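# Remove the cap from a marker on a desk

## Task

Take the cap off the marker so that both the marker and its cap end up lying on the desk, then open the grippers and move the robot away from them; the robot must not fall over or be left leaning, or the task counts as failed.

## Robot and tools

ROBOT. A wheeled base that can drive forward, sideways and turn, carrying a column about 1.75 m high. A carriage rides 1.0 m up and down it (lift_m) and holds two identical arms, left and right, each with six joints and a two-finger gripper. Arm bases sit about 0.57 m + lift_m above the floor; carriage parts hang roughly 0.15 m below them. A hand reaches 0.78 m from its shoulder but only about 0.38 m below its arm base. The hand is about 0.16 m long and 0.1 m wide (0.14 m open). Parked arm: joints 1-6 = 0, 0.05, 0.05, 1.45, 0, 0; the parked robot is about 0.95 m wide and 0.7 m long. The wheel motors are weak, so a light push already ends a drive with contact_stop.

CAMERAS. carriage_camera is fixed on the carriage, facing forward and tilted about 20 degrees down; left_wrist_camera and right_wrist_camera look out past the fingertips. Calibration (K, distortion D, T_world_to_cam mapping base frame to camera, pos_world) is supplied per camera in OpenCV conventions; it is approximate, and wrist camera poses get worse at long reach.

FRAMES. Base frame: origin on the floor below the base centre, x forward, y left, z up, in metres. left_hand and right_hand report the point between each hand's finger pads in this frame; quat_wxyz rotates base axes into hand axes (hand z runs along the fingers, fingers open along hand y; an upright hand with joints 1, 5, 6 at 0 reads (1,0,0,0)). Odometry frame is the base frame at the scene start; base_odometry counts wheel turns, so slip looks like travel; heading is positive left, -3.142 to 3.142.

execute_actions. Arguments: actions, a list holding one action or none (empty just reports state and images); cameras, a list of camera names or ["all"] (null or omitted = all, [] = none). An action may contain base, joints or both, started together. base takes exactly one relative move from where the base last measured itself: translate_m (metres, -2 to 2, forward positive), strafe_m (metres, -2 to 2, left positive) or rotate_rad (radians, -6.3 to 6.3, counter-clockwise positive). joints is a single dictionary keyed by joint name, each an absolute target: lift_m 0 to 1 m; per arm (prefix left_ or right_): joint1_rad -2.617 to 3.054 (swing about vertical, 0 forward, positive left); joint2_rad 0 to 3.141 (shoulder; 0 upper arm back and level, 1.57 up, 3.14 forward); joint3_rad 0 to 3.141 (elbow, 0 folded, 3.14 straight); joint4_rad -1.57 to 1.57 (wrist pitch, positive lifts fingertips); joint5_rad -1.57 to 1.57 (wrist yaw, positive turns fingertips to the right); joint6_rad -2.094 to 2.094 (roll about the fingers, positive clockwise viewed from the forearm); gripper_m 0 to 0.093 (pad gap in metres). Joints left out may still be driving toward earlier targets. Unknown keys or out-of-range values cause refusal with no motion. If a result reports a stop, the remaining calls in that reply are skipped.

wait: seconds, 0 to 10; no new command, returns state and images. zoom_image: camera plus region [x0, y0, x1, y1] in pixels of that camera's latest full image, origin top-left, at most 504x504. finished_scene: scene, the integer of the current scene; irreversible, reports success. Ending a reply without a tool call ends everything.

RESULTS. base_status and joint_status: done (reached; for the base, wheels turned fully even if slipping), off_target (stopped short, may still push), contact_stop or time_out (old target dropped, holds where it rests), not_followed / joint command not followed (a self-collision check held back that arm's targets; the gripper still moves; targets may be retried each action until valid or free), limit_stop_at_motor_heat. on_its_own lists uncommanded behaviour; held at is the held target, not the position. motor_effort is percent of max, bracket = peak of the last action; readings are biased and noisy. A lift effort falling while lowering means a hand rests on something; a drive_wheels value at rest above normal means the base still presses. Joint torques are raw, offset and noisy. A gripper holding an object usually shows off_target. ARM HIT means a hard self-collision. Hand readings drift from truth, more at full reach; 1 kg makes a level hand sag 10-17 cm.

CAUTIONS. Contact stops come late or never; the base may roll about 0.3 m after an arm touches something. After a blocked drive, back off about 0.2 m along the path (or turn back), repeating if still pressed. Avoid driving under a table edge where the column would hit, and never reverse into one. Arms and grippers have no contact stop and spring to target when freed. Keep the arms from striking or pressing each other; to untangle, move the withheld arm clear first, the other in a later action. Tipping is likeliest with the carriage high, arms extended, a load held, pulling, or a sudden stop; no sensor reports a lean, only images. Extended arms heat fast: MOTOR HOT from 75 °C, a 10 s arm stop at 90 °C, collapse at 100 °C; resend targets after such a stop. The simulation keeps running while replies are composed, holding the last command. Avoid drops, slips, slams and hard pushes; before finishing, open both grippers and move away.

Each tool is called in YAML: its name, and indented under it one key for each argument.

## Session

execute_actions:
  actions: []

Scene clock: 0.00 s.
Joint torques (N m, as the arm reports them, + toward a larger angle): no reading
base_odometry: x=+0.000 y=+0.000 heading=+0.000 (m, m, rad; odometry frame)
base_status: not commanded
joint_positions: lift_m=+0.299 left_joint1_rad=-0.016 left_joint2_rad=+0.042 left_joint3_rad=+0.053 left_joint4_rad=+1.439 left_joint5_rad=+0.028 left_joint6_rad=+0.029 left_gripper_m=+0.095 right_joint1_rad=+0.000 right_joint2_rad=+0.067 right_joint3_rad=+0.041 right_joint4_rad=+1.459 right_joint5_rad=-0.015 right_joint6_rad=+0.010 right_gripper_m=+0.094
joint_status: not commanded
motor_effort: lift_m=+26 drive_wheels=-1 (%)
left_hand: x=+0.2863 y=+0.3269 z=+1.2939 quat_wxyz=(+0.998, +0.015, +0.060, +0.006) (m; base frame)
right_hand: x=+0.2932 y=-0.3296 z=+1.2909 quat_wxyz=(+0.998, -0.007, +0.069, +0.006) (m; base frame)
pictures: carriage_camera, left_wrist_camera, right_wrist_camera
Images, in order (width x height): carriage_camera 504x504, left_wrist_camera 504x504, right_wrist_camera 504x504.

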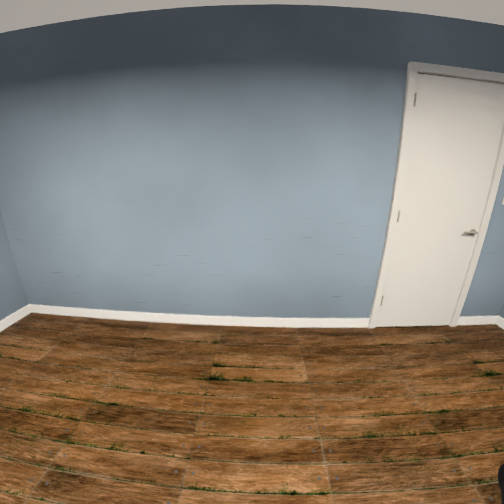

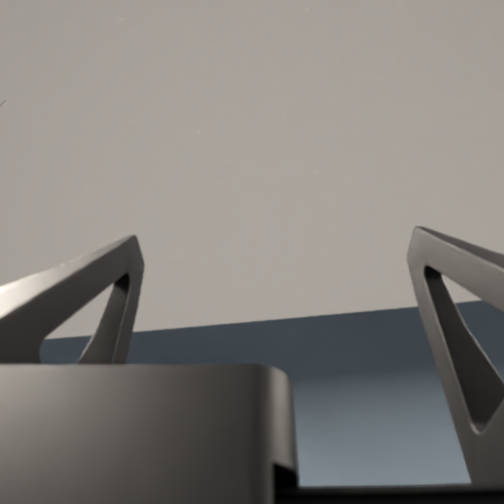

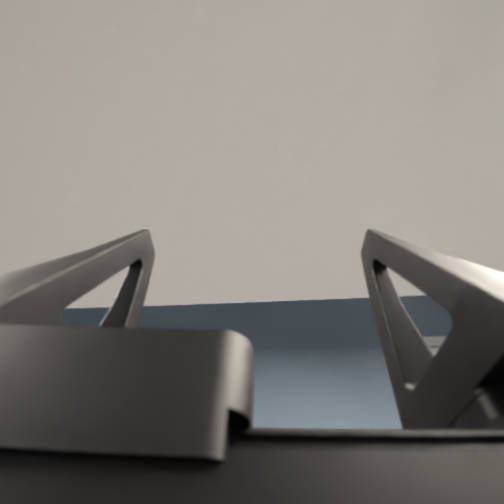

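execute_actions:
  actions:
    - {"base":{"rotate_rad":1.8}}
  cameras: ["carriage_camera"]

Scene clock: 4.50 s.
Joint torques (N m, as the arm reports them, + toward a larger angle): left_arm=[ 0.41  3.79  7.25 -0.05 -0.02 -0.06] | right_arm=[ 0.07  4.09  6.96 -0.16  0.02 -0.02]
base_odometry: x=+0.000 y=+0.000 heading=+1.799 (m, m, rad; odometry frame)
base_status: done
joint_positions: lift_m=+0.299 left_joint1_rad=-0.016 left_joint2_rad=+0.042 left_joint3_rad=+0.053 left_joint4_rad=+1.439 left_joint5_rad=+0.028 left_joint6_rad=+0.029 left_gripper_m=+0.095 right_joint1_rad=+0.000 right_joint2_rad=+0.067 right_joint3_rad=+0.041 right_joint4_rad=+1.458 right_joint5_rad=-0.015 right_joint6_rad=+0.010 right_gripper_m=+0.094
joint_status: not commanded
motor_effort: lift_m=+26(26) drive_wheels=+8(27) (%)
left_hand: x=+0.2864 y=+0.3269 z=+1.2939 quat_wxyz=(+0.998, +0.015, +0.060, +0.006) (m; base frame)
right_hand: x=+0.2934 y=-0.3296 z=+1.2909 quat_wxyz=(+0.998, -0.007, +0.069, +0.006) (m; base frame)
pictures: carriage_camera
Images, in order (width x height): carriage_camera 504x504.

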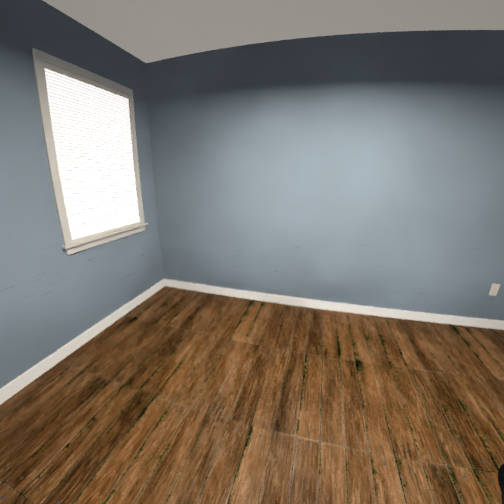

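execute_actions:
  actions:
    - {"base":{"rotate_rad":1.8}}
  cameras: ["carriage_camera"]

Scene clock: 8.80 s.
Joint torques (N m, as the arm reports them, + toward a larger angle): left_arm=[ 0.35  3.67  7.3  -0.07 -0.03 -0.08] | right_arm=[ 0.11  4.25  7.02 -0.13  0.02  0.  ]
base_odometry: x=+0.000 y=+0.000 heading=-2.685 (m, m, rad; odometry frame)
base_status: done
joint_positions: lift_m=+0.299 left_joint1_rad=-0.016 left_joint2_rad=+0.042 left_joint3_rad=+0.053 left_joint4_rad=+1.439 left_joint5_rad=+0.028 left_joint6_rad=+0.029 left_gripper_m=+0.095 right_joint1_rad=+0.000 right_joint2_rad=+0.067 right_joint3_rad=+0.041 right_joint4_rad=+1.458 right_joint5_rad=-0.015 right_joint6_rad=+0.010 right_gripper_m=+0.094
joint_status: not commanded
motor_effort: lift_m=+26(26) drive_wheels=+8(30) (%)
left_hand: x=+0.2865 y=+0.3269 z=+1.2939 quat_wxyz=(+0.998, +0.015, +0.060, +0.006) (m; base frame)
right_hand: x=+0.2935 y=-0.3296 z=+1.2909 quat_wxyz=(+0.998, -0.007, +0.070, +0.006) (m; base frame)
pictures: carriage_camera
Images, in order (width x height): carriage_camera 504x504.

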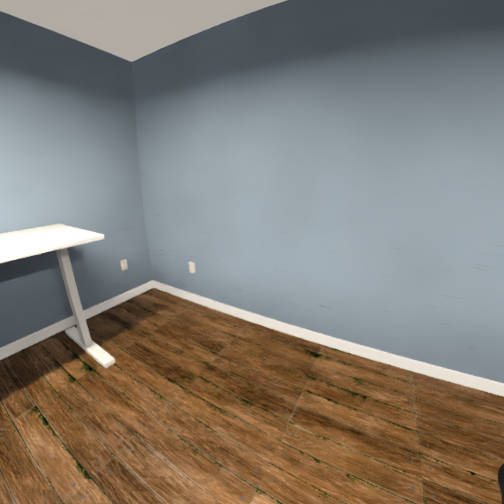

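execute_actions:
  actions:
    - {"base":{"rotate_rad":1.1},"joints":{"lift_m":0.55}}
  cameras: ["carriage_camera"]

Scene clock: 12.80 s.
Joint torques (N m, as the arm reports them, + toward a larger angle): left_arm=[ 0.37  3.77  7.24 -0.04 -0.04 -0.08] | right_arm=[ 0.23  4.14  7.3  -0.13  0.03 -0.05]
base_odometry: x=+0.000 y=+0.000 heading=-1.585 (m, m, rad; odometry frame)
base_status: done
joint_positions: lift_m=+0.550 left_joint1_rad=-0.016 left_joint2_rad=+0.042 left_joint3_rad=+0.053 left_joint4_rad=+1.438 left_joint5_rad=+0.028 left_joint6_rad=+0.029 left_gripper_m=+0.095 right_joint1_rad=+0.000 right_joint2_rad=+0.067 right_joint3_rad=+0.041 right_joint4_rad=+1.458 right_joint5_rad=-0.015 right_joint6_rad=+0.010 right_gripper_m=+0.094
joint_status: all done
motor_effort: lift_m=+27(32) drive_wheels=+8(32) (%)
left_hand: x=+0.2867 y=+0.3269 z=+1.5446 quat_wxyz=(+0.998, +0.015, +0.061, +0.006) (m; base frame)
right_hand: x=+0.2934 y=-0.3296 z=+1.5416 quat_wxyz=(+0.998, -0.007, +0.069, +0.006) (m; base frame)
pictures: carriage_camera
camera_calibration (this result's frames):
carriage_camera: T_world_to_cam=[[-0.0485014, -0.998478, 0.026237, -0.0325776], [-0.294706, -0.0107929, -0.955527, 1.51779], [0.954356, -0.0540766, -0.293735, 0.265258], [0, 0, 0, 1]] pos_world=[0.192571, -0.00180239, 1.52906]
Images, in order (width x height): carriage_camera 504x504.

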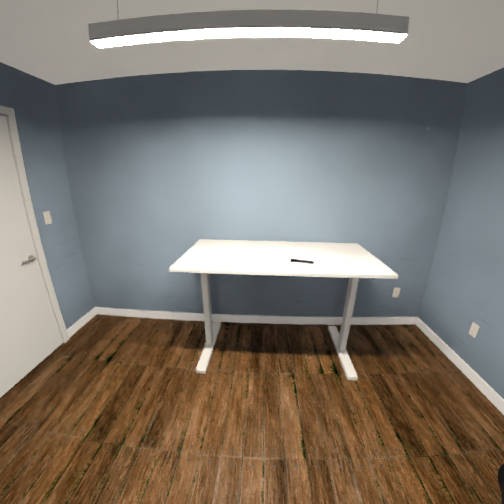

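execute_actions:
  actions:
    - {"base":{"strafe_m":-0.42}}
  cameras: []

execute_actions:
  actions:
    - {"base":{"translate_m":0.9}}
  cameras: ["carriage_camera"]

Scene clock: 25.17 s.
Joint torques (N m, as the arm reports them, + toward a larger angle): left_arm=[ 0.37  3.75  7.24 -0.03 -0.04 -0.09] | right_arm=[ 0.2   4.22  7.02 -0.15 -0.02 -0.06]
base_odometry: x=-0.420 y=+0.006 heading=-1.585 (m, m, rad; odometry frame)
base_status: done
joint_positions: lift_m=+0.550 left_joint1_rad=-0.016 left_joint2_rad=+0.042 left_joint3_rad=+0.053 left_joint4_rad=+1.438 left_joint5_rad=+0.028 left_joint6_rad=+0.029 left_gripper_m=+0.095 right_joint1_rad=+0.000 right_joint2_rad=+0.067 right_joint3_rad=+0.041 right_joint4_rad=+1.458 right_joint5_rad=-0.015 right_joint6_rad=+0.010 right_gripper_m=+0.094
joint_status: not commanded
motor_effort: lift_m=+27(27) drive_wheels=-5(27) (%)
left_hand: x=+0.2867 y=+0.3269 z=+1.5446 quat_wxyz=(+0.998, +0.015, +0.061, +0.006) (m; base frame)
right_hand: x=+0.2934 y=-0.3296 z=+1.5416 quat_wxyz=(+0.998, -0.007, +0.069, +0.006) (m; base frame)
pictures: none
No camera images: the call's "cameras" was empty. Leave "cameras" out to get every camera's image.

Scene clock: 29.37 s.
Joint torques (N m, as the arm reports them, + toward a larger angle): left_arm=[ 0.38  3.82  7.28 -0.04 -0.04 -0.08] | right_arm=[ 0.14  4.02  7.09 -0.17  0.   -0.04]
base_odometry: x=-0.433 y=-0.894 heading=-1.585 (m, m, rad; odometry frame)
base_status: done
joint_positions: lift_m=+0.550 left_joint1_rad=-0.016 left_joint2_rad=+0.042 left_joint3_rad=+0.053 left_joint4_rad=+1.438 left_joint5_rad=+0.028 left_joint6_rad=+0.029 left_gripper_m=+0.095 right_joint1_rad=+0.000 right_joint2_rad=+0.067 right_joint3_rad=+0.041 right_joint4_rad=+1.458 right_joint5_rad=-0.015 right_joint6_rad=+0.010 right_gripper_m=+0.094
joint_status: not commanded
motor_effort: lift_m=+27(27) drive_wheels=-5(29) (%)
left_hand: x=+0.2866 y=+0.3269 z=+1.5446 quat_wxyz=(+0.998, +0.015, +0.060, +0.006) (m; base frame)
right_hand: x=+0.2934 y=-0.3296 z=+1.5416 quat_wxyz=(+0.998, -0.007, +0.069, +0.006) (m; base frame)
pictures: carriage_camera
camera_calibration (this result's frames):
carriage_camera: T_world_to_cam=[[-0.0485014, -0.998478, 0.026237, -0.0325776], [-0.294706, -0.0107929, -0.955527, 1.51779], [0.954356, -0.0540766, -0.293735, 0.265258], [0, 0, 0, 1]] pos_world=[0.192571, -0.00180239, 1.52906]
Images, in order (width x height): carriage_camera 504x504.

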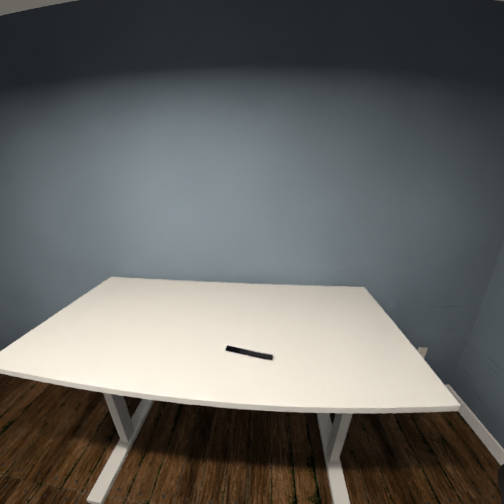

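zoom_image:
  camera: "carriage_camera"
  region: [200, 320, 300, 390]

Region (200, 320, 300, 390) of carriage_camera's 504x504 image, scaled by 5.040, with more detail than that image has; it fills the top 353 rows of this view, and the rest is white.

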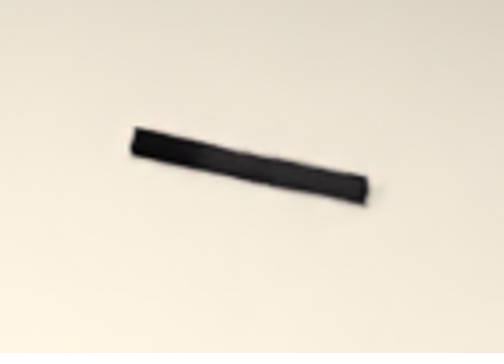

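execute_actions:
  actions:
    - {"base":{"rotate_rad":-0.27},"joints":{"lift_m":0.7}}
  cameras: []

execute_actions:
  actions:
    - {"base":{"strafe_m":0.175},"joints":{"left_joint2_rad":1.5,"left_joint3_rad":1.0,"left_joint4_rad":-1.07,"right_joint2_rad":1.8,"right_joint3_rad":1.2,"right_joint4_rad":-0.97}}

Scene clock: 42.20 s.
Joint torques (N m, as the arm reports them, + toward a larger angle): left_arm=[ 0.39  3.71  7.33 -0.05 -0.04 -0.08] | right_arm=[ 0.21  4.23  7.17 -0.17  0.03 -0.02]
base_odometry: x=-0.433 y=-0.894 heading=-1.855 (m, m, rad; odometry frame)
base_status: done
joint_positions: lift_m=+0.700 left_joint1_rad=-0.016 left_joint2_rad=+0.042 left_joint3_rad=+0.053 left_joint4_rad=+1.438 left_joint5_rad=+0.028 left_joint6_rad=+0.029 left_gripper_m=+0.095 right_joint1_rad=+0.000 right_joint2_rad=+0.067 right_joint3_rad=+0.041 right_joint4_rad=+1.458 right_joint5_rad=-0.015 right_joint6_rad=+0.010 right_gripper_m=+0.094
joint_status: all done
motor_effort: lift_m=+27(33) drive_wheels=+8(22) (%)
left_hand: x=+0.2866 y=+0.3269 z=+1.6946 quat_wxyz=(+0.998, +0.015, +0.060, +0.006) (m; base frame)
right_hand: x=+0.2935 y=-0.3296 z=+1.6916 quat_wxyz=(+0.998, -0.007, +0.070, +0.006) (m; base frame)
pictures: none
No camera images: the call's "cameras" was empty. Leave "cameras" out to get every camera's image.

Scene clock: 44.30 s.
Joint torques (N m, as the arm reports them, + toward a larger angle): left_arm=[ 0.37 -5.53 10.06  0.32  0.01 -0.06] | right_arm=[ 0.36 -8.5   9.06  0.36 -0.01 -0.03]
base_odometry: x=-0.265 y=-0.943 heading=-1.855 (m, m, rad; odometry frame)
base_status: done
joint_positions: lift_m=+0.700 left_joint1_rad=-0.016 left_joint2_rad=+1.499 left_joint3_rad=+0.970 left_joint4_rad=-1.068 left_joint5_rad=+0.028 left_joint6_rad=+0.029 left_gripper_m=+0.095 right_joint1_rad=+0.000 right_joint2_rad=+1.797 right_joint3_rad=+1.173 right_joint4_rad=-0.967 right_joint5_rad=-0.015 right_joint6_rad=+0.010 right_gripper_m=+0.094
joint_status: all done
motor_effort: lift_m=+27(27) drive_wheels=-5(25) (%)
left_hand: x=+0.4924 y=+0.3236 z=+1.3227 quat_wxyz=(-0.013, +0.023, +1.000, -0.014) (m; base frame)
right_hand: x=+0.5645 y=-0.3297 z=+1.2939 quat_wxyz=(-0.010, +0.005, +1.000, +0.008) (m; base frame)
pictures: carriage_camera, left_wrist_camera, right_wrist_camera
camera_calibration (this result's frames):
carriage_camera: T_world_to_cam=[[-0.0485014, -0.998478, 0.026237, -0.036513], [-0.294706, -0.0107929, -0.955527, 1.66111], [0.954356, -0.0540766, -0.293735, 0.309317], [0, 0, 0, 1]] pos_world=[0.192571, -0.00180239, 1.67905]
left_wrist_camera: T_world_to_cam=[[-0.0909901, -0.995849, -0.00244795, 0.377819], [-0.791111, 0.0707899, 0.607562, -0.429394], [-0.604867, 0.0572187, -0.794269, 1.46162], [0, 0, 0, 1]] pos_world=[0.578764, 0.323016, 1.42273]
right_wrist_camera: T_world_to_cam=[[-0.0248714, -0.998795, -0.0423183, -0.260738], [-0.78013, -0.00707895, 0.625577, -0.36761], [-0.625123, 0.0485728, -0.779014, 1.50485], [0, 0, 0, 1]] pos_world=[0.64745, -0.336121, 1.39124]
Images, in order (width x height): carriage_camera 504x504, left_wrist_camera 504x504, right_wrist_camera 504x504.

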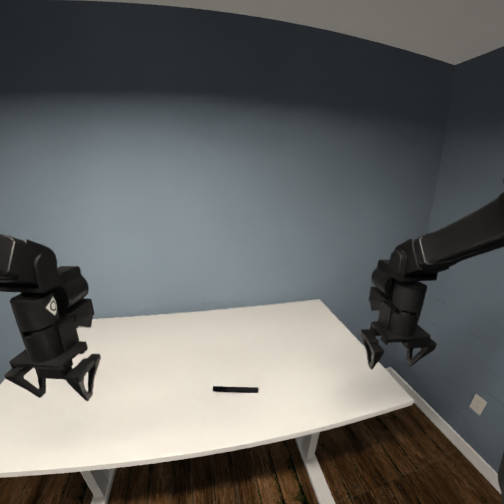

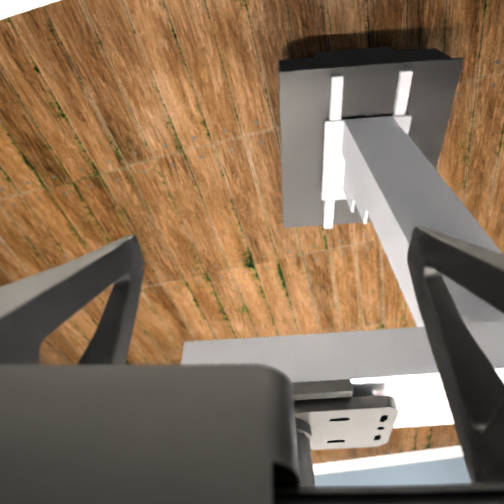

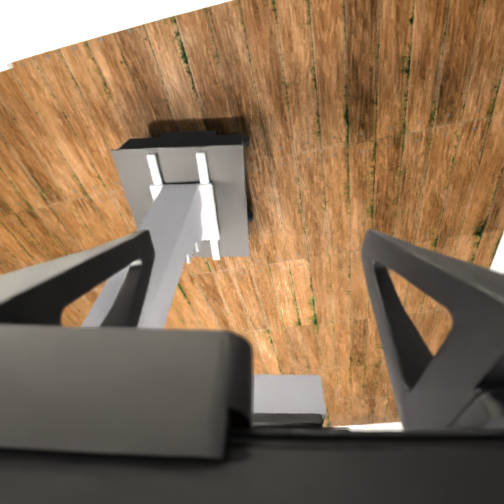

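execute_actions:
  actions:
    - {"base":{"translate_m":0.21},"joints":{"left_joint1_rad":-0.464,"left_joint2_rad":2.59,"left_joint3_rad":1.18,"left_joint4_rad":0.227,"left_joint5_rad":0.614,"left_joint6_rad":0.992,"right_joint1_rad":0.525,"right_joint2_rad":2.608,"right_joint3_rad":1.225,"right_joint4_rad":0.238,"right_joint5_rad":-0.591,"right_joint6_rad":-0.923,"left_gripper_m":0.06,"right_gripper_m":0.06}}

Scene clock: 78.70 s.
Joint torques (N m, as the arm reports them, + toward a larger angle): left_arm=[  0.76 -11.51   4.78   1.24   0.49  -0.01] | right_arm=[ -0.28 -12.63   4.9    1.25  -0.39  -0.02]
base_odometry: x=-0.324 y=-1.145 heading=-1.855 (m, m, rad; odometry frame)
base_status: done
joint_positions: lift_m=+0.700 left_joint1_rad=-0.469 left_joint2_rad=+2.591 left_joint3_rad=+1.172 left_joint4_rad=+0.218 left_joint5_rad=+0.602 left_joint6_rad=+0.988 left_gripper_m=+0.060 right_joint1_rad=+0.531 right_joint2_rad=+2.608 right_joint3_rad=+1.215 right_joint4_rad=+0.227 right_joint5_rad=-0.586 right_joint6_rad=-0.917 right_gripper_m=+0.060
joint_status: all done
motor_effort: lift_m=+27(27) drive_wheels=-5(29) (%)
left_hand: x=+0.5861 y=+0.0560 z=+1.0807 quat_wxyz=(+0.244, +0.666, +0.664, -0.237) (m; base frame)
right_hand: x=+0.5836 y=-0.0296 z=+1.0813 quat_wxyz=(+0.244, -0.665, +0.664, +0.241) (m; base frame)
pictures: carriage_camera, left_wrist_camera, right_wrist_camera
camera_calibration (this result's frames):
carriage_camera: T_world_to_cam=[[-0.0485014, -0.998478, 0.026237, -0.036513], [-0.294706, -0.0107929, -0.955527, 1.66111], [0.954356, -0.0540766, -0.293735, 0.309317], [0, 0, 0, 1]] pos_world=[0.192571, -0.00180239, 1.67905]
left_wrist_camera: T_world_to_cam=[[-0.997814, 0.0123463, -0.0649184, 0.661853], [0.0165911, 0.99773, -0.0652601, 0.0124744], [0.0639653, -0.0661945, -0.995754, 1.17404], [0, 0, 0, 1]] pos_world=[0.585102, 0.0570973, 1.21283]
right_wrist_camera: T_world_to_cam=[[0.999645, 0.0076929, -0.0254892, -0.555833], [0.00657552, -0.999026, -0.0436348, 0.017536], [-0.0258001, 0.0434517, -0.998722, 1.22427], [0, 0, 0, 1]] pos_world=[0.587107, -0.0314015, 1.2093]
Images, in order (width x height): carriage_camera 504x504, left_wrist_camera 504x504, right_wrist_camera 504x504.

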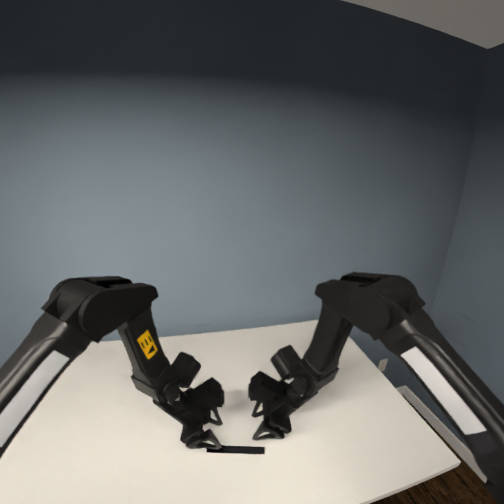

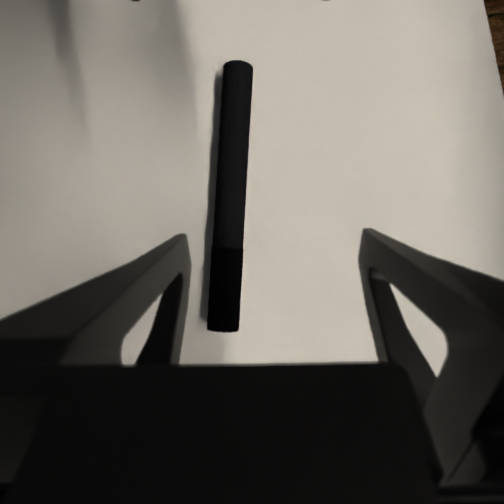

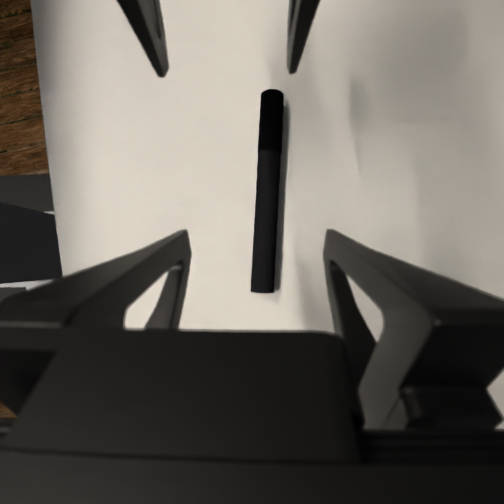

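execute_actions:
  actions:
    - {"joints":{"lift_m":0.66,"left_joint1_rad":-0.387,"left_joint2_rad":2.617,"left_joint3_rad":1.28,"left_joint4_rad":0.102,"left_joint5_rad":0.639,"left_joint6_rad":1.11,"right_joint6_rad":-0.89}}
  cameras: ["left_wrist_camera","right_wrist_camera"]

Scene clock: 86.80 s.
Joint torques (N m, as the arm reports them, + toward a larger angle): left_arm=[ -0.09 -11.84   6.34   1.01   0.46  -0.01] | right_arm=[ -0.41 -13.09   5.06   1.2   -0.42   0.05]
base_odometry: x=-0.324 y=-1.145 heading=-1.855 (m, m, rad; odometry frame)
base_status: not commanded
joint_positions: lift_m=+0.660 left_joint1_rad=-0.380 left_joint2_rad=+2.617 left_joint3_rad=+1.257 left_joint4_rad=+0.105 left_joint5_rad=+0.634 left_joint6_rad=+1.105 left_gripper_m=+0.060 right_joint1_rad=+0.531 right_joint2_rad=+2.613 right_joint3_rad=+1.215 right_joint4_rad=+0.232 right_joint5_rad=-0.587 right_joint6_rad=-0.893 right_gripper_m=+0.060
joint_status: all done
motor_effort: lift_m=+24(24) drive_wheels=-4(5) (%)
left_hand: x=+0.6126 y=+0.0804 z=+1.0403 quat_wxyz=(+0.249, +0.671, +0.658, -0.235) (m; base frame)
right_hand: x=+0.5828 y=-0.0299 z=+1.0396 quat_wxyz=(+0.240, -0.657, +0.672, +0.244) (m; base frame)
pictures: left_wrist_camera, right_wrist_camera
camera_calibration (this result's frames):
left_wrist_camera: T_world_to_cam=[[-0.99666, 0.0234268, -0.0782291, 0.697606], [0.0288447, 0.997209, -0.0688606, -0.0186716], [0.0763976, -0.0708871, -0.994554, 1.12522], [0, 0, 0, 1]] pos_world=[0.60985, 0.0820406, 1.17238]
right_wrist_camera: T_world_to_cam=[[0.999046, -0.0105067, -0.0423886, -0.538787], [-0.0123796, -0.998948, -0.0441659, 0.0270873], [-0.04188, 0.0446485, -0.998125, 1.19146], [0, 0, 0, 1]] pos_world=[0.588507, -0.0317992, 1.16759]
Images, in order (width x height): left_wrist_camera 504x504, right_wrist_camera 504x504.

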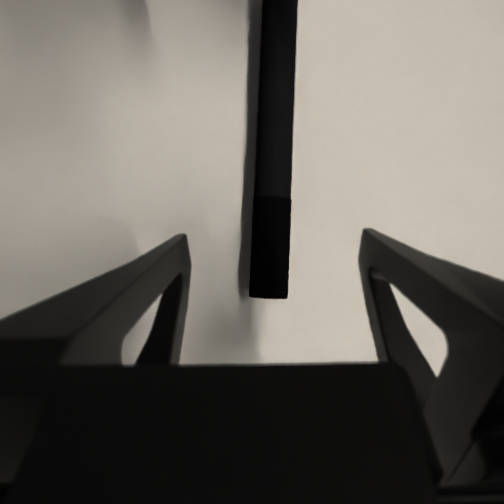

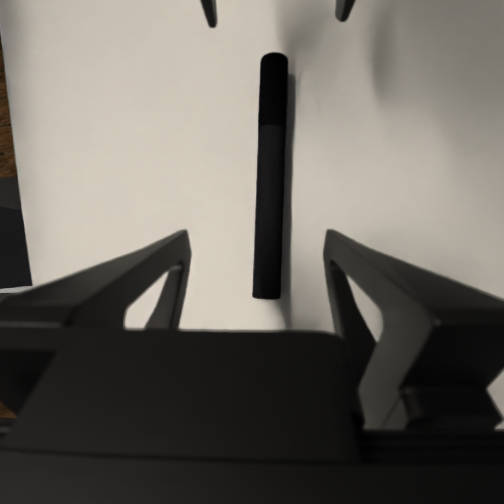

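execute_actions:
  actions:
    - {"base":{"translate_m":0.005},"joints":{"lift_m":0.615,"left_joint1_rad":-0.397}}

Scene clock: 91.00 s.
Joint torques (N m, as the arm reports them, + toward a larger angle): left_arm=[ -0.1  -12.28   6.42   0.99   0.44   0.  ] | right_arm=[ -0.12 -13.11   5.03   1.16  -0.34  -0.02]
base_odometry: x=-0.325 y=-1.150 heading=-1.854 (m, m, rad; odometry frame)
base_status: done
joint_positions: lift_m=+0.615 left_joint1_rad=-0.391 left_joint2_rad=+2.623 left_joint3_rad=+1.257 left_joint4_rad=+0.101 left_joint5_rad=+0.635 left_joint6_rad=+1.105 left_gripper_m=+0.060 right_joint1_rad=+0.528 right_joint2_rad=+2.616 right_joint3_rad=+1.215 right_joint4_rad=+0.233 right_joint5_rad=-0.588 right_joint6_rad=-0.893 right_gripper_m=+0.060
joint_status: all done
motor_effort: lift_m=+24(25) drive_wheels=+5(30) (%)
left_hand: x=+0.6073 y=+0.0773 z=+0.9928 quat_wxyz=(+0.243, +0.674, +0.656, -0.239) (m; base frame)
right_hand: x=+0.5831 y=-0.0311 z=+0.9936 quat_wxyz=(+0.240, -0.656, +0.673, +0.245) (m; base frame)
pictures: carriage_camera, left_wrist_camera, right_wrist_camera
camera_calibration (this result's frames):
carriage_camera: T_world_to_cam=[[-0.0485014, -0.998478, 0.026237, -0.0342905], [-0.294706, -0.0107929, -0.955527, 1.58017], [0.954356, -0.0540766, -0.293735, 0.284435], [0, 0, 0, 1]] pos_world=[0.192571, -0.00180239, 1.59435]
left_wrist_camera: T_world_to_cam=[[-0.997004, 0.0352947, -0.0688227, 0.678633], [0.0398826, 0.996991, -0.0664702, -0.0277874], [0.0662696, -0.0690159, -0.995412, 1.08501], [0, 0, 0, 1]] pos_world=[0.605806, 0.0786342, 1.12489]
right_wrist_camera: T_world_to_cam=[[0.998926, -0.0132713, -0.0443828, -0.53904], [-0.0152165, -0.998925, -0.0437802, 0.0250692], [-0.0437541, 0.0444086, -0.998055, 1.14661], [0, 0, 0, 1]] pos_world=[0.589011, -0.0330307, 1.12155]
Images, in order (width x height): carriage_camera 504x504, left_wrist_camera 504x504, right_wrist_camera 504x504.

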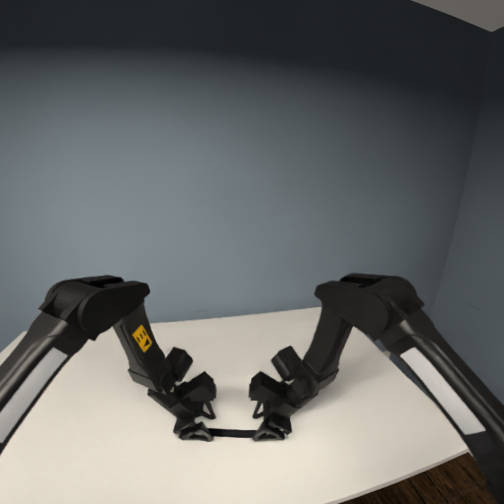

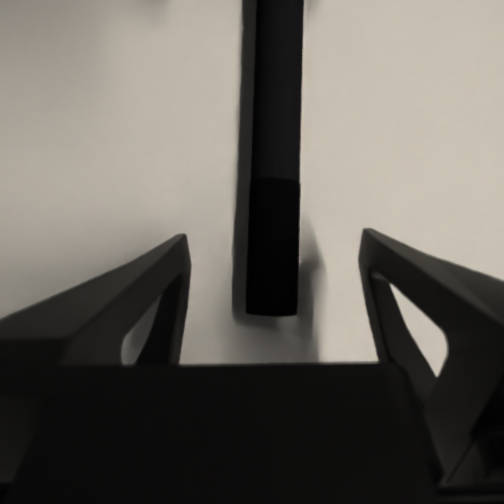

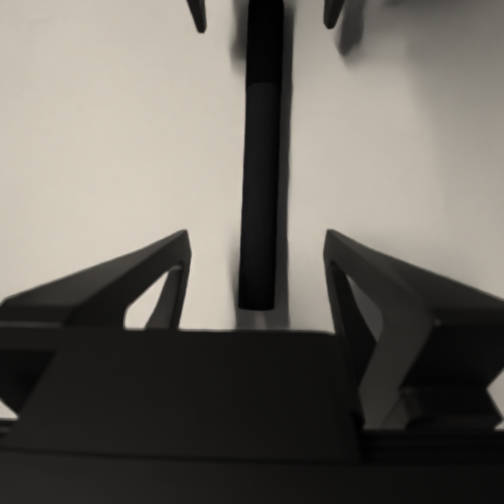

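execute_actions:
  actions:
    - {"joints":{"lift_m":0.603}}
  cameras: ["left_wrist_camera","right_wrist_camera"]

Scene clock: 93.03 s.
Joint torques (N m, as the arm reports them, + toward a larger angle): left_arm=[  0.02 -12.41   6.34   1.     0.44  -0.03] | right_arm=[ -0.17 -13.49   4.95   1.22  -0.33   0.04]
base_odometry: x=-0.325 y=-1.150 heading=-1.854 (m, m, rad; odometry frame)
base_status: not commanded
joint_positions: lift_m=+0.603 left_joint1_rad=-0.391 left_joint2_rad=+2.625 left_joint3_rad=+1.257 left_joint4_rad=+0.100 left_joint5_rad=+0.635 left_joint6_rad=+1.105 left_gripper_m=+0.060 right_joint1_rad=+0.528 right_joint2_rad=+2.618 right_joint3_rad=+1.215 right_joint4_rad=+0.233 right_joint5_rad=-0.588 right_joint6_rad=-0.893 right_gripper_m=+0.060
joint_status: all done
motor_effort: lift_m=+24(25) drive_wheels=-4(6) (%)
left_hand: x=+0.6068 y=+0.0775 z=+0.9801 quat_wxyz=(+0.242, +0.673, +0.656, -0.239) (m; base frame)
right_hand: x=+0.5827 y=-0.0313 z=+0.9809 quat_wxyz=(+0.239, -0.656, +0.673, +0.245) (m; base frame)
pictures: left_wrist_camera, right_wrist_camera
camera_calibration (this result's frames):
left_wrist_camera: T_world_to_cam=[[-0.997124, 0.035344, -0.0670386, 0.67558], [0.039766, 0.997039, -0.065816, -0.0293891], [0.0645139, -0.0682925, -0.995577, 1.07358], [0, 0, 0, 1]] pos_world=[0.605545, 0.0787419, 1.11219]
right_wrist_camera: T_world_to_cam=[[0.998867, -0.013306, -0.045689, -0.537898], [-0.0152737, -0.998959, -0.0429919, 0.0235367], [-0.0450694, 0.043641, -0.99803, 1.13465], [0, 0, 0, 1]] pos_world=[0.588786, -0.0331622, 1.10885]
Images, in order (width x height): left_wrist_camera 504x504, right_wrist_camera 504x504.

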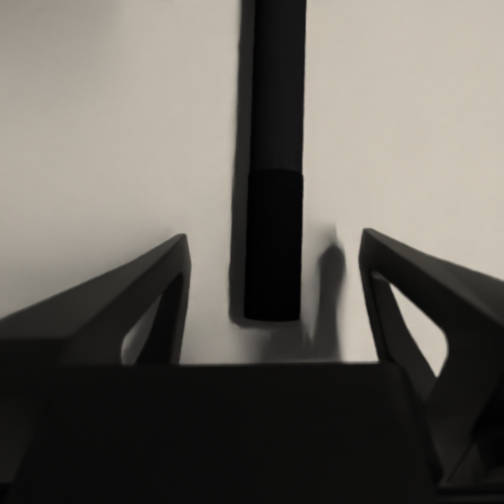

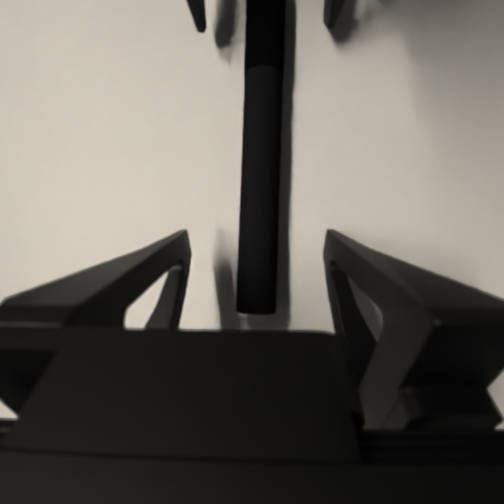

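execute_actions:
  actions:
    - {"joints":{"lift_m":0.592,"right_joint2_rad":2.622}}
  cameras: ["left_wrist_camera","right_wrist_camera"]

Scene clock: 95.27 s.
Joint torques (N m, as the arm reports them, + toward a larger angle): left_arm=[  0.02 -11.89   6.37   0.9    0.22  -0.07] | right_arm=[ -0.03 -12.68   4.81   1.16  -0.35   0.03]
base_odometry: x=-0.325 y=-1.150 heading=-1.854 (m, m, rad; odometry frame)
base_status: not commanded
joint_positions: lift_m=+0.592 left_joint1_rad=-0.391 left_joint2_rad=+2.619 left_joint3_rad=+1.257 left_joint4_rad=+0.113 left_joint5_rad=+0.656 left_joint6_rad=+1.110 left_gripper_m=+0.060 right_joint1_rad=+0.528 right_joint2_rad=+2.625 right_joint3_rad=+1.215 right_joint4_rad=+0.233 right_joint5_rad=-0.589 right_joint6_rad=-0.893 right_gripper_m=+0.060
joint_status: all done
motor_effort: lift_m=+23(23) drive_wheels=-4(4) (%)
left_hand: x=+0.6088 y=+0.0734 z=+0.9744 quat_wxyz=(+0.254, +0.675, +0.648, -0.244) (m; base frame)
right_hand: x=+0.5808 y=-0.0324 z=+0.9672 quat_wxyz=(+0.236, -0.655, +0.674, +0.246) (m; base frame)
pictures: left_wrist_camera, right_wrist_camera
camera_calibration (this result's frames):
left_wrist_camera: T_world_to_cam=[[-0.995812, 0.0441385, -0.0800664, 0.688592], [0.0513828, 0.994543, -0.0907999, -0.00822687], [0.0756217, -0.0945336, -0.992645, 1.05985], [0, 0, 0, 1]] pos_world=[0.605983, 0.0779801, 1.10644]
right_wrist_camera: T_world_to_cam=[[0.998554, -0.0133221, -0.0520735, -0.530294], [-0.0153917, -0.999099, -0.0395471, 0.018614], [-0.0514998, 0.0402914, -0.99786, 1.12442], [0, 0, 0, 1]] pos_world=[0.587721, -0.0337718, 1.09514]
Images, in order (width x height): left_wrist_camera 504x504, right_wrist_camera 504x504.

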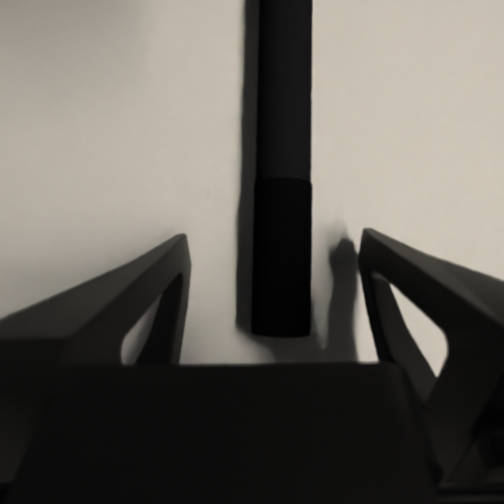

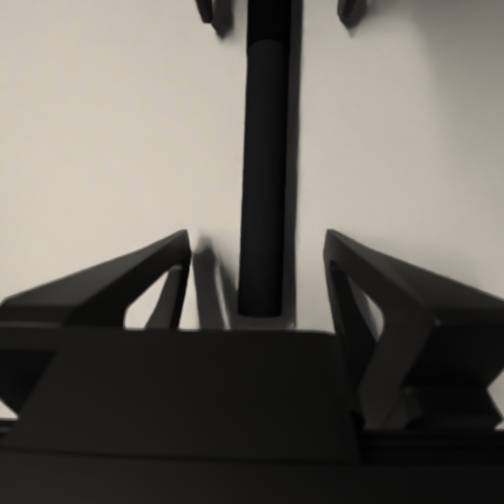

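Left touches the desk; right is about there. Relieve left slightly and grip.

execute_actions:
  actions:
    - {"joints":{"left_joint2_rad":2.60,"left_gripper_m":0.0,"right_gripper_m":0.0}}
  cameras: ["left_wrist_camera","right_wrist_camera"]

Scene clock: 97.43 s.
Joint torques (N m, as the arm reports them, + toward a larger angle): left_arm=[  0.05 -13.19   6.27   1.     0.23  -0.08] | right_arm=[  0.24 -12.78   4.73   1.09  -0.38  -0.04]
base_odometry: x=-0.325 y=-1.150 heading=-1.854 (m, m, rad; odometry frame)
base_status: not commanded
joint_positions: lift_m=+0.592 left_joint1_rad=-0.393 left_joint2_rad=+2.618 left_joint3_rad=+1.257 left_joint4_rad=+0.102 left_joint5_rad=+0.656 left_joint6_rad=+1.110 left_gripper_m=+0.019 right_joint1_rad=+0.527 right_joint2_rad=+2.625 right_joint3_rad=+1.215 right_joint4_rad=+0.241 right_joint5_rad=-0.581 right_joint6_rad=-0.890 right_gripper_m=+0.018
joint_status: left_gripper_m off_target (ended at +0.019, target +0.000); right_gripper_m off_target (ended at +0.018, target +0.000); the others done
motor_effort: lift_m=+23(23) drive_wheels=-4(4) (%)
left_hand: x=+0.6067 y=+0.0735 z=+0.9741 quat_wxyz=(+0.249, +0.675, +0.649, -0.247) (m; base frame)
right_hand: x=+0.5834 y=-0.0329 z=+0.9672 quat_wxyz=(+0.239, -0.654, +0.676, +0.242) (m; base frame)
pictures: left_wrist_camera, right_wrist_camera
camera_calibration (this result's frames):
left_wrist_camera: T_world_to_cam=[[-0.996434, 0.0459442, -0.0707651, 0.677631], [0.0520834, 0.994802, -0.0875053, -0.0119728], [0.0663769, -0.090879, -0.993647, 1.06608], [0, 0, 0, 1]] pos_world=[0.605075, 0.077662, 1.10622]
right_wrist_camera: T_world_to_cam=[[0.998832, -0.0202494, -0.0438664, -0.541197], [-0.0218995, -0.999058, -0.0374692, 0.0199097], [-0.0430663, 0.0383861, -0.998335, 1.12003], [0, 0, 0, 1]] pos_world=[0.589236, -0.0340613, 1.09517]
Images, in order (width x height): left_wrist_camera 504x504, right_wrist_camera 504x504.

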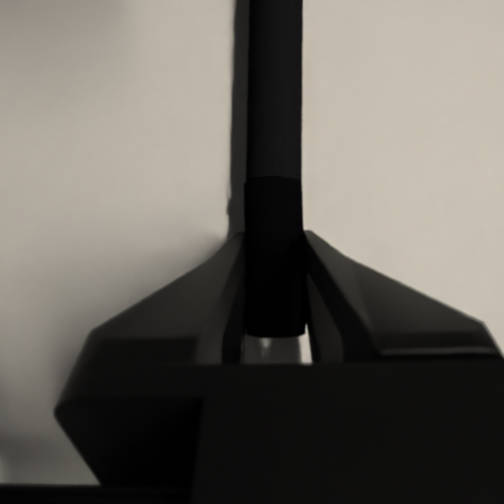

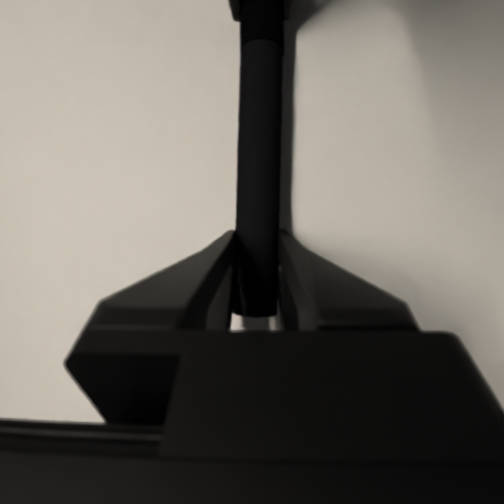

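execute_actions:
  actions:
    - {"joints":{"lift_m":0.597,"left_joint1_rad":-0.317,"left_joint2_rad":2.59,"left_joint3_rad":1.228,"left_joint4_rad":0.075,"left_joint5_rad":0.67,"left_joint6_rad":1.205,"right_joint1_rad":0.448,"right_joint2_rad":2.595,"right_joint3_rad":1.168,"right_joint4_rad":0.225,"right_joint5_rad":-0.619,"right_joint6_rad":-0.977}}

Scene clock: 104.37 s.
Joint torques (N m, as the arm reports them, + toward a larger angle): left_arm=[ -0.11 -12.81   1.79   0.93   0.34  -0.02] | right_arm=[  0.75 -13.27   2.7    1.04  -0.42  -0.07]
base_odometry: x=-0.325 y=-1.150 heading=-1.854 (m, m, rad; odometry frame)
base_status: not commanded
joint_positions: lift_m=+0.597 left_joint1_rad=-0.310 left_joint2_rad=+2.603 left_joint3_rad=+1.257 left_joint4_rad=+0.078 left_joint5_rad=+0.677 left_joint6_rad=+1.201 left_gripper_m=+0.019 right_joint1_rad=+0.440 right_joint2_rad=+2.608 right_joint3_rad=+1.182 right_joint4_rad=+0.229 right_joint5_rad=-0.612 right_joint6_rad=-0.971 right_gripper_m=+0.018
joint_status: all done
motor_effort: lift_m=+28(33) drive_wheels=-4(5) (%)
left_hand: x=+0.6249 y=+0.1011 z=+0.9851 quat_wxyz=(+0.270, +0.676, +0.644, -0.235) (m; base frame)
right_hand: x=+0.5942 y=-0.0637 z=+0.9743 quat_wxyz=(+0.248, -0.650, +0.677, +0.239) (m; base frame)
pictures: carriage_camera, left_wrist_camera, right_wrist_camera
camera_calibration (this result's frames):
carriage_camera: T_world_to_cam=[[-0.0485014, -0.998478, 0.026237, -0.0338082], [-0.294706, -0.0107929, -0.955527, 1.56261], [0.954356, -0.0540766, -0.293735, 0.279036], [0, 0, 0, 1]] pos_world=[0.192571, -0.00180239, 1.57596]
left_wrist_camera: T_world_to_cam=[[-0.992614, 0.0361943, -0.115794, 0.738263], [0.0478923, 0.993845, -0.0998934, -0.0244122], [0.111466, -0.104701, -0.988237, 1.04619], [0, 0, 0, 1]] pos_world=[0.617365, 0.107078, 1.11693]
right_wrist_camera: T_world_to_cam=[[0.999005, -0.0319978, -0.0310546, -0.565713], [-0.033488, -0.998251, -0.0487165, 0.00753285], [-0.0294415, 0.049708, -0.99833, 1.12137], [0, 0, 0, 1]] pos_world=[0.598417, -0.0663229, 1.10229]
Images, in order (width x height): carriage_camera 504x504, left_wrist_camera 504x504, right_wrist_camera 504x504.

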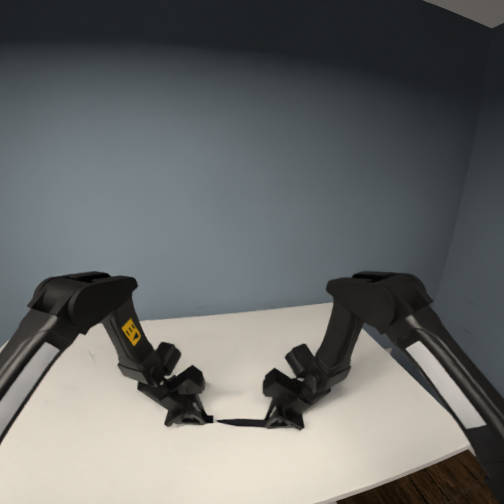

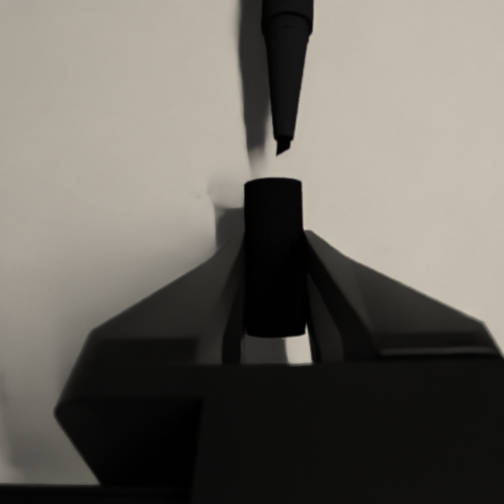

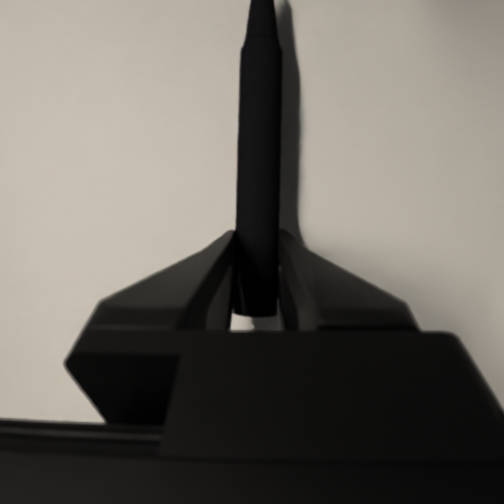

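Off. Separate more and set down.

execute_actions:
  actions:
    - {"joints":{"lift_m":0.590,"left_joint1_rad":-0.2,"left_joint2_rad":2.612}}
  cameras: []

execute_actions:
  actions:
    - {"joints":{"left_gripper_m":0.06,"right_gripper_m":0.06}}
  cameras: []

execute_actions:
  actions:
    - {"joints":{"lift_m":0.68}}
  cameras: []

execute_actions:
  actions:
    - {"base":{"translate_m":-0.3},"joints":{"left_joint1_rad":0,"left_joint2_rad":0.05,"left_joint3_rad":0.05,"left_joint4_rad":1.45,"left_joint5_rad":0,"left_joint6_rad":0,"right_joint1_rad":0,"right_joint2_rad":0.05,"right_joint3_rad":0.05,"right_joint4_rad":1.45,"right_joint5_rad":0,"right_joint6_rad":0}}
  cameras: ["carriage_camera"]

Scene clock: 109.43 s.
Joint torques (N m, as the arm reports them, + toward a larger angle): left_arm=[ -0.13 -11.83   1.55   0.95   0.33  -0.03] | right_arm=[  0.66 -13.17   2.8    1.03  -0.36  -0.07]
base_odometry: x=-0.325 y=-1.150 heading=-1.854 (m, m, rad; odometry frame)
base_status: not commanded
joint_positions: lift_m=+0.590 left_joint1_rad=-0.192 left_joint2_rad=+2.613 left_joint3_rad=+1.257 left_joint4_rad=+0.076 left_joint5_rad=+0.677 left_joint6_rad=+1.201 left_gripper_m=+0.019 right_joint1_rad=+0.440 right_joint2_rad=+2.607 right_joint3_rad=+1.179 right_joint4_rad=+0.224 right_joint5_rad=-0.615 right_joint6_rad=-0.972 right_gripper_m=+0.018
joint_status: all done
motor_effort: lift_m=+24(24) drive_wheels=-3(6) (%)
left_hand: x=+0.6464 y=+0.1465 z=+0.9744 quat_wxyz=(+0.279, +0.636, +0.685, -0.222) (m; base frame)
right_hand: x=+0.5926 y=-0.0640 z=+0.9678 quat_wxyz=(+0.246, -0.650, +0.677, +0.242) (m; base frame)
pictures: none
No camera images: the call's "cameras" was empty. Leave "cameras" out to get every camera's image.

Scene clock: 110.07 s.
Joint torques (N m, as the arm reports them, + toward a larger angle): left_arm=[ -0.1  -11.83   1.63   0.95   0.36  -0.02] | right_arm=[  0.61 -13.28   2.94   1.04  -0.38  -0.07]
base_odometry: x=-0.325 y=-1.150 heading=-1.854 (m, m, rad; odometry frame)
base_status: not commanded
joint_positions: lift_m=+0.590 left_joint1_rad=-0.192 left_joint2_rad=+2.613 left_joint3_rad=+1.257 left_joint4_rad=+0.076 left_joint5_rad=+0.677 left_joint6_rad=+1.201 left_gripper_m=+0.060 right_joint1_rad=+0.440 right_joint2_rad=+2.607 right_joint3_rad=+1.179 right_joint4_rad=+0.224 right_joint5_rad=-0.615 right_joint6_rad=-0.972 right_gripper_m=+0.060
joint_status: all done
motor_effort: lift_m=+24(24) drive_wheels=-3(4) (%)
left_hand: x=+0.6464 y=+0.1465 z=+0.9744 quat_wxyz=(+0.279, +0.636, +0.685, -0.222) (m; base frame)
right_hand: x=+0.5926 y=-0.0640 z=+0.9678 quat_wxyz=(+0.246, -0.650, +0.677, +0.242) (m; base frame)
pictures: none
No camera images: the call's "cameras" was empty. Leave "cameras" out to get every camera's image.

Scene clock: 110.97 s.
Joint torques (N m, as the arm reports them, + toward a larger angle): left_arm=[ -0.11 -11.83   2.41   0.94   0.38  -0.02] | right_arm=[  0.82 -13.21   2.7    1.01  -0.37  -0.07]
base_odometry: x=-0.325 y=-1.150 heading=-1.854 (m, m, rad; odometry frame)
base_status: not commanded
joint_positions: lift_m=+0.680 left_joint1_rad=-0.192 left_joint2_rad=+2.615 left_joint3_rad=+1.248 left_joint4_rad=+0.074 left_joint5_rad=+0.674 left_joint6_rad=+1.201 left_gripper_m=+0.060 right_joint1_rad=+0.440 right_joint2_rad=+2.605 right_joint3_rad=+1.179 right_joint4_rad=+0.222 right_joint5_rad=-0.616 right_joint6_rad=-0.972 right_gripper_m=+0.060
joint_status: all done
motor_effort: lift_m=+27(32) drive_wheels=-3(4) (%)
left_hand: x=+0.6418 y=+0.1478 z=+1.0616 quat_wxyz=(+0.273, +0.635, +0.687, -0.224) (m; base frame)
right_hand: x=+0.5922 y=-0.0640 z=+1.0579 quat_wxyz=(+0.246, -0.650, +0.677, +0.242) (m; base frame)
pictures: none
No camera images: the call's "cameras" was empty. Leave "cameras" out to get every camera's image.

Scene clock: 113.57 s.
Joint torques (N m, as the arm reports them, + toward a larger angle): left_arm=[-0.07  2.95  5.05 -0.17 -0.07 -0.12] | right_arm=[ 0.65  3.14  5.31 -0.28 -0.04  0.04]
base_odometry: x=-0.241 y=-0.862 heading=-1.854 (m, m, rad; odometry frame)
base_status: done
joint_positions: lift_m=+0.680 left_joint1_rad=+0.007 left_joint2_rad=+0.058 left_joint3_rad=+0.070 left_joint4_rad=+1.455 left_joint5_rad=+0.006 left_joint6_rad=+0.004 left_gripper_m=+0.060 right_joint1_rad=-0.005 right_joint2_rad=+0.061 right_joint3_rad=+0.064 right_joint4_rad=+1.455 right_joint5_rad=+0.000 right_joint6_rad=-0.005 right_gripper_m=+0.060
joint_status: all done
motor_effort: lift_m=+27(27) drive_wheels=-6(41) (%)
left_hand: x=+0.2824 y=+0.3315 z=+1.6798 quat_wxyz=(+0.999, +0.003, +0.052, +0.005) (m; base frame)
right_hand: x=+0.2855 y=-0.3324 z=+1.6780 quat_wxyz=(+0.998, +0.000, +0.057, -0.005) (m; base frame)
pictures: carriage_camera
camera_calibration (this result's frames):
carriage_camera: T_world_to_cam=[[-0.0485014, -0.998478, 0.026237, -0.035988], [-0.294706, -0.0107929, -0.955527, 1.64199], [0.954356, -0.0540766, -0.293735, 0.30344], [0, 0, 0, 1]] pos_world=[0.192571, -0.00180239, 1.65904]
Images, in order (width x height): carriage_camera 504x504.

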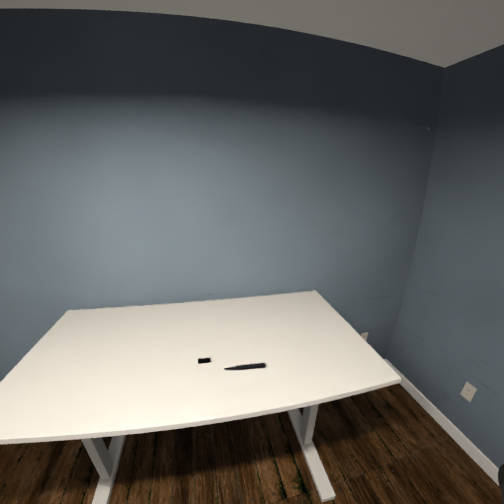

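finished_scene:
  scene: 1

The scene is finished: the task was done.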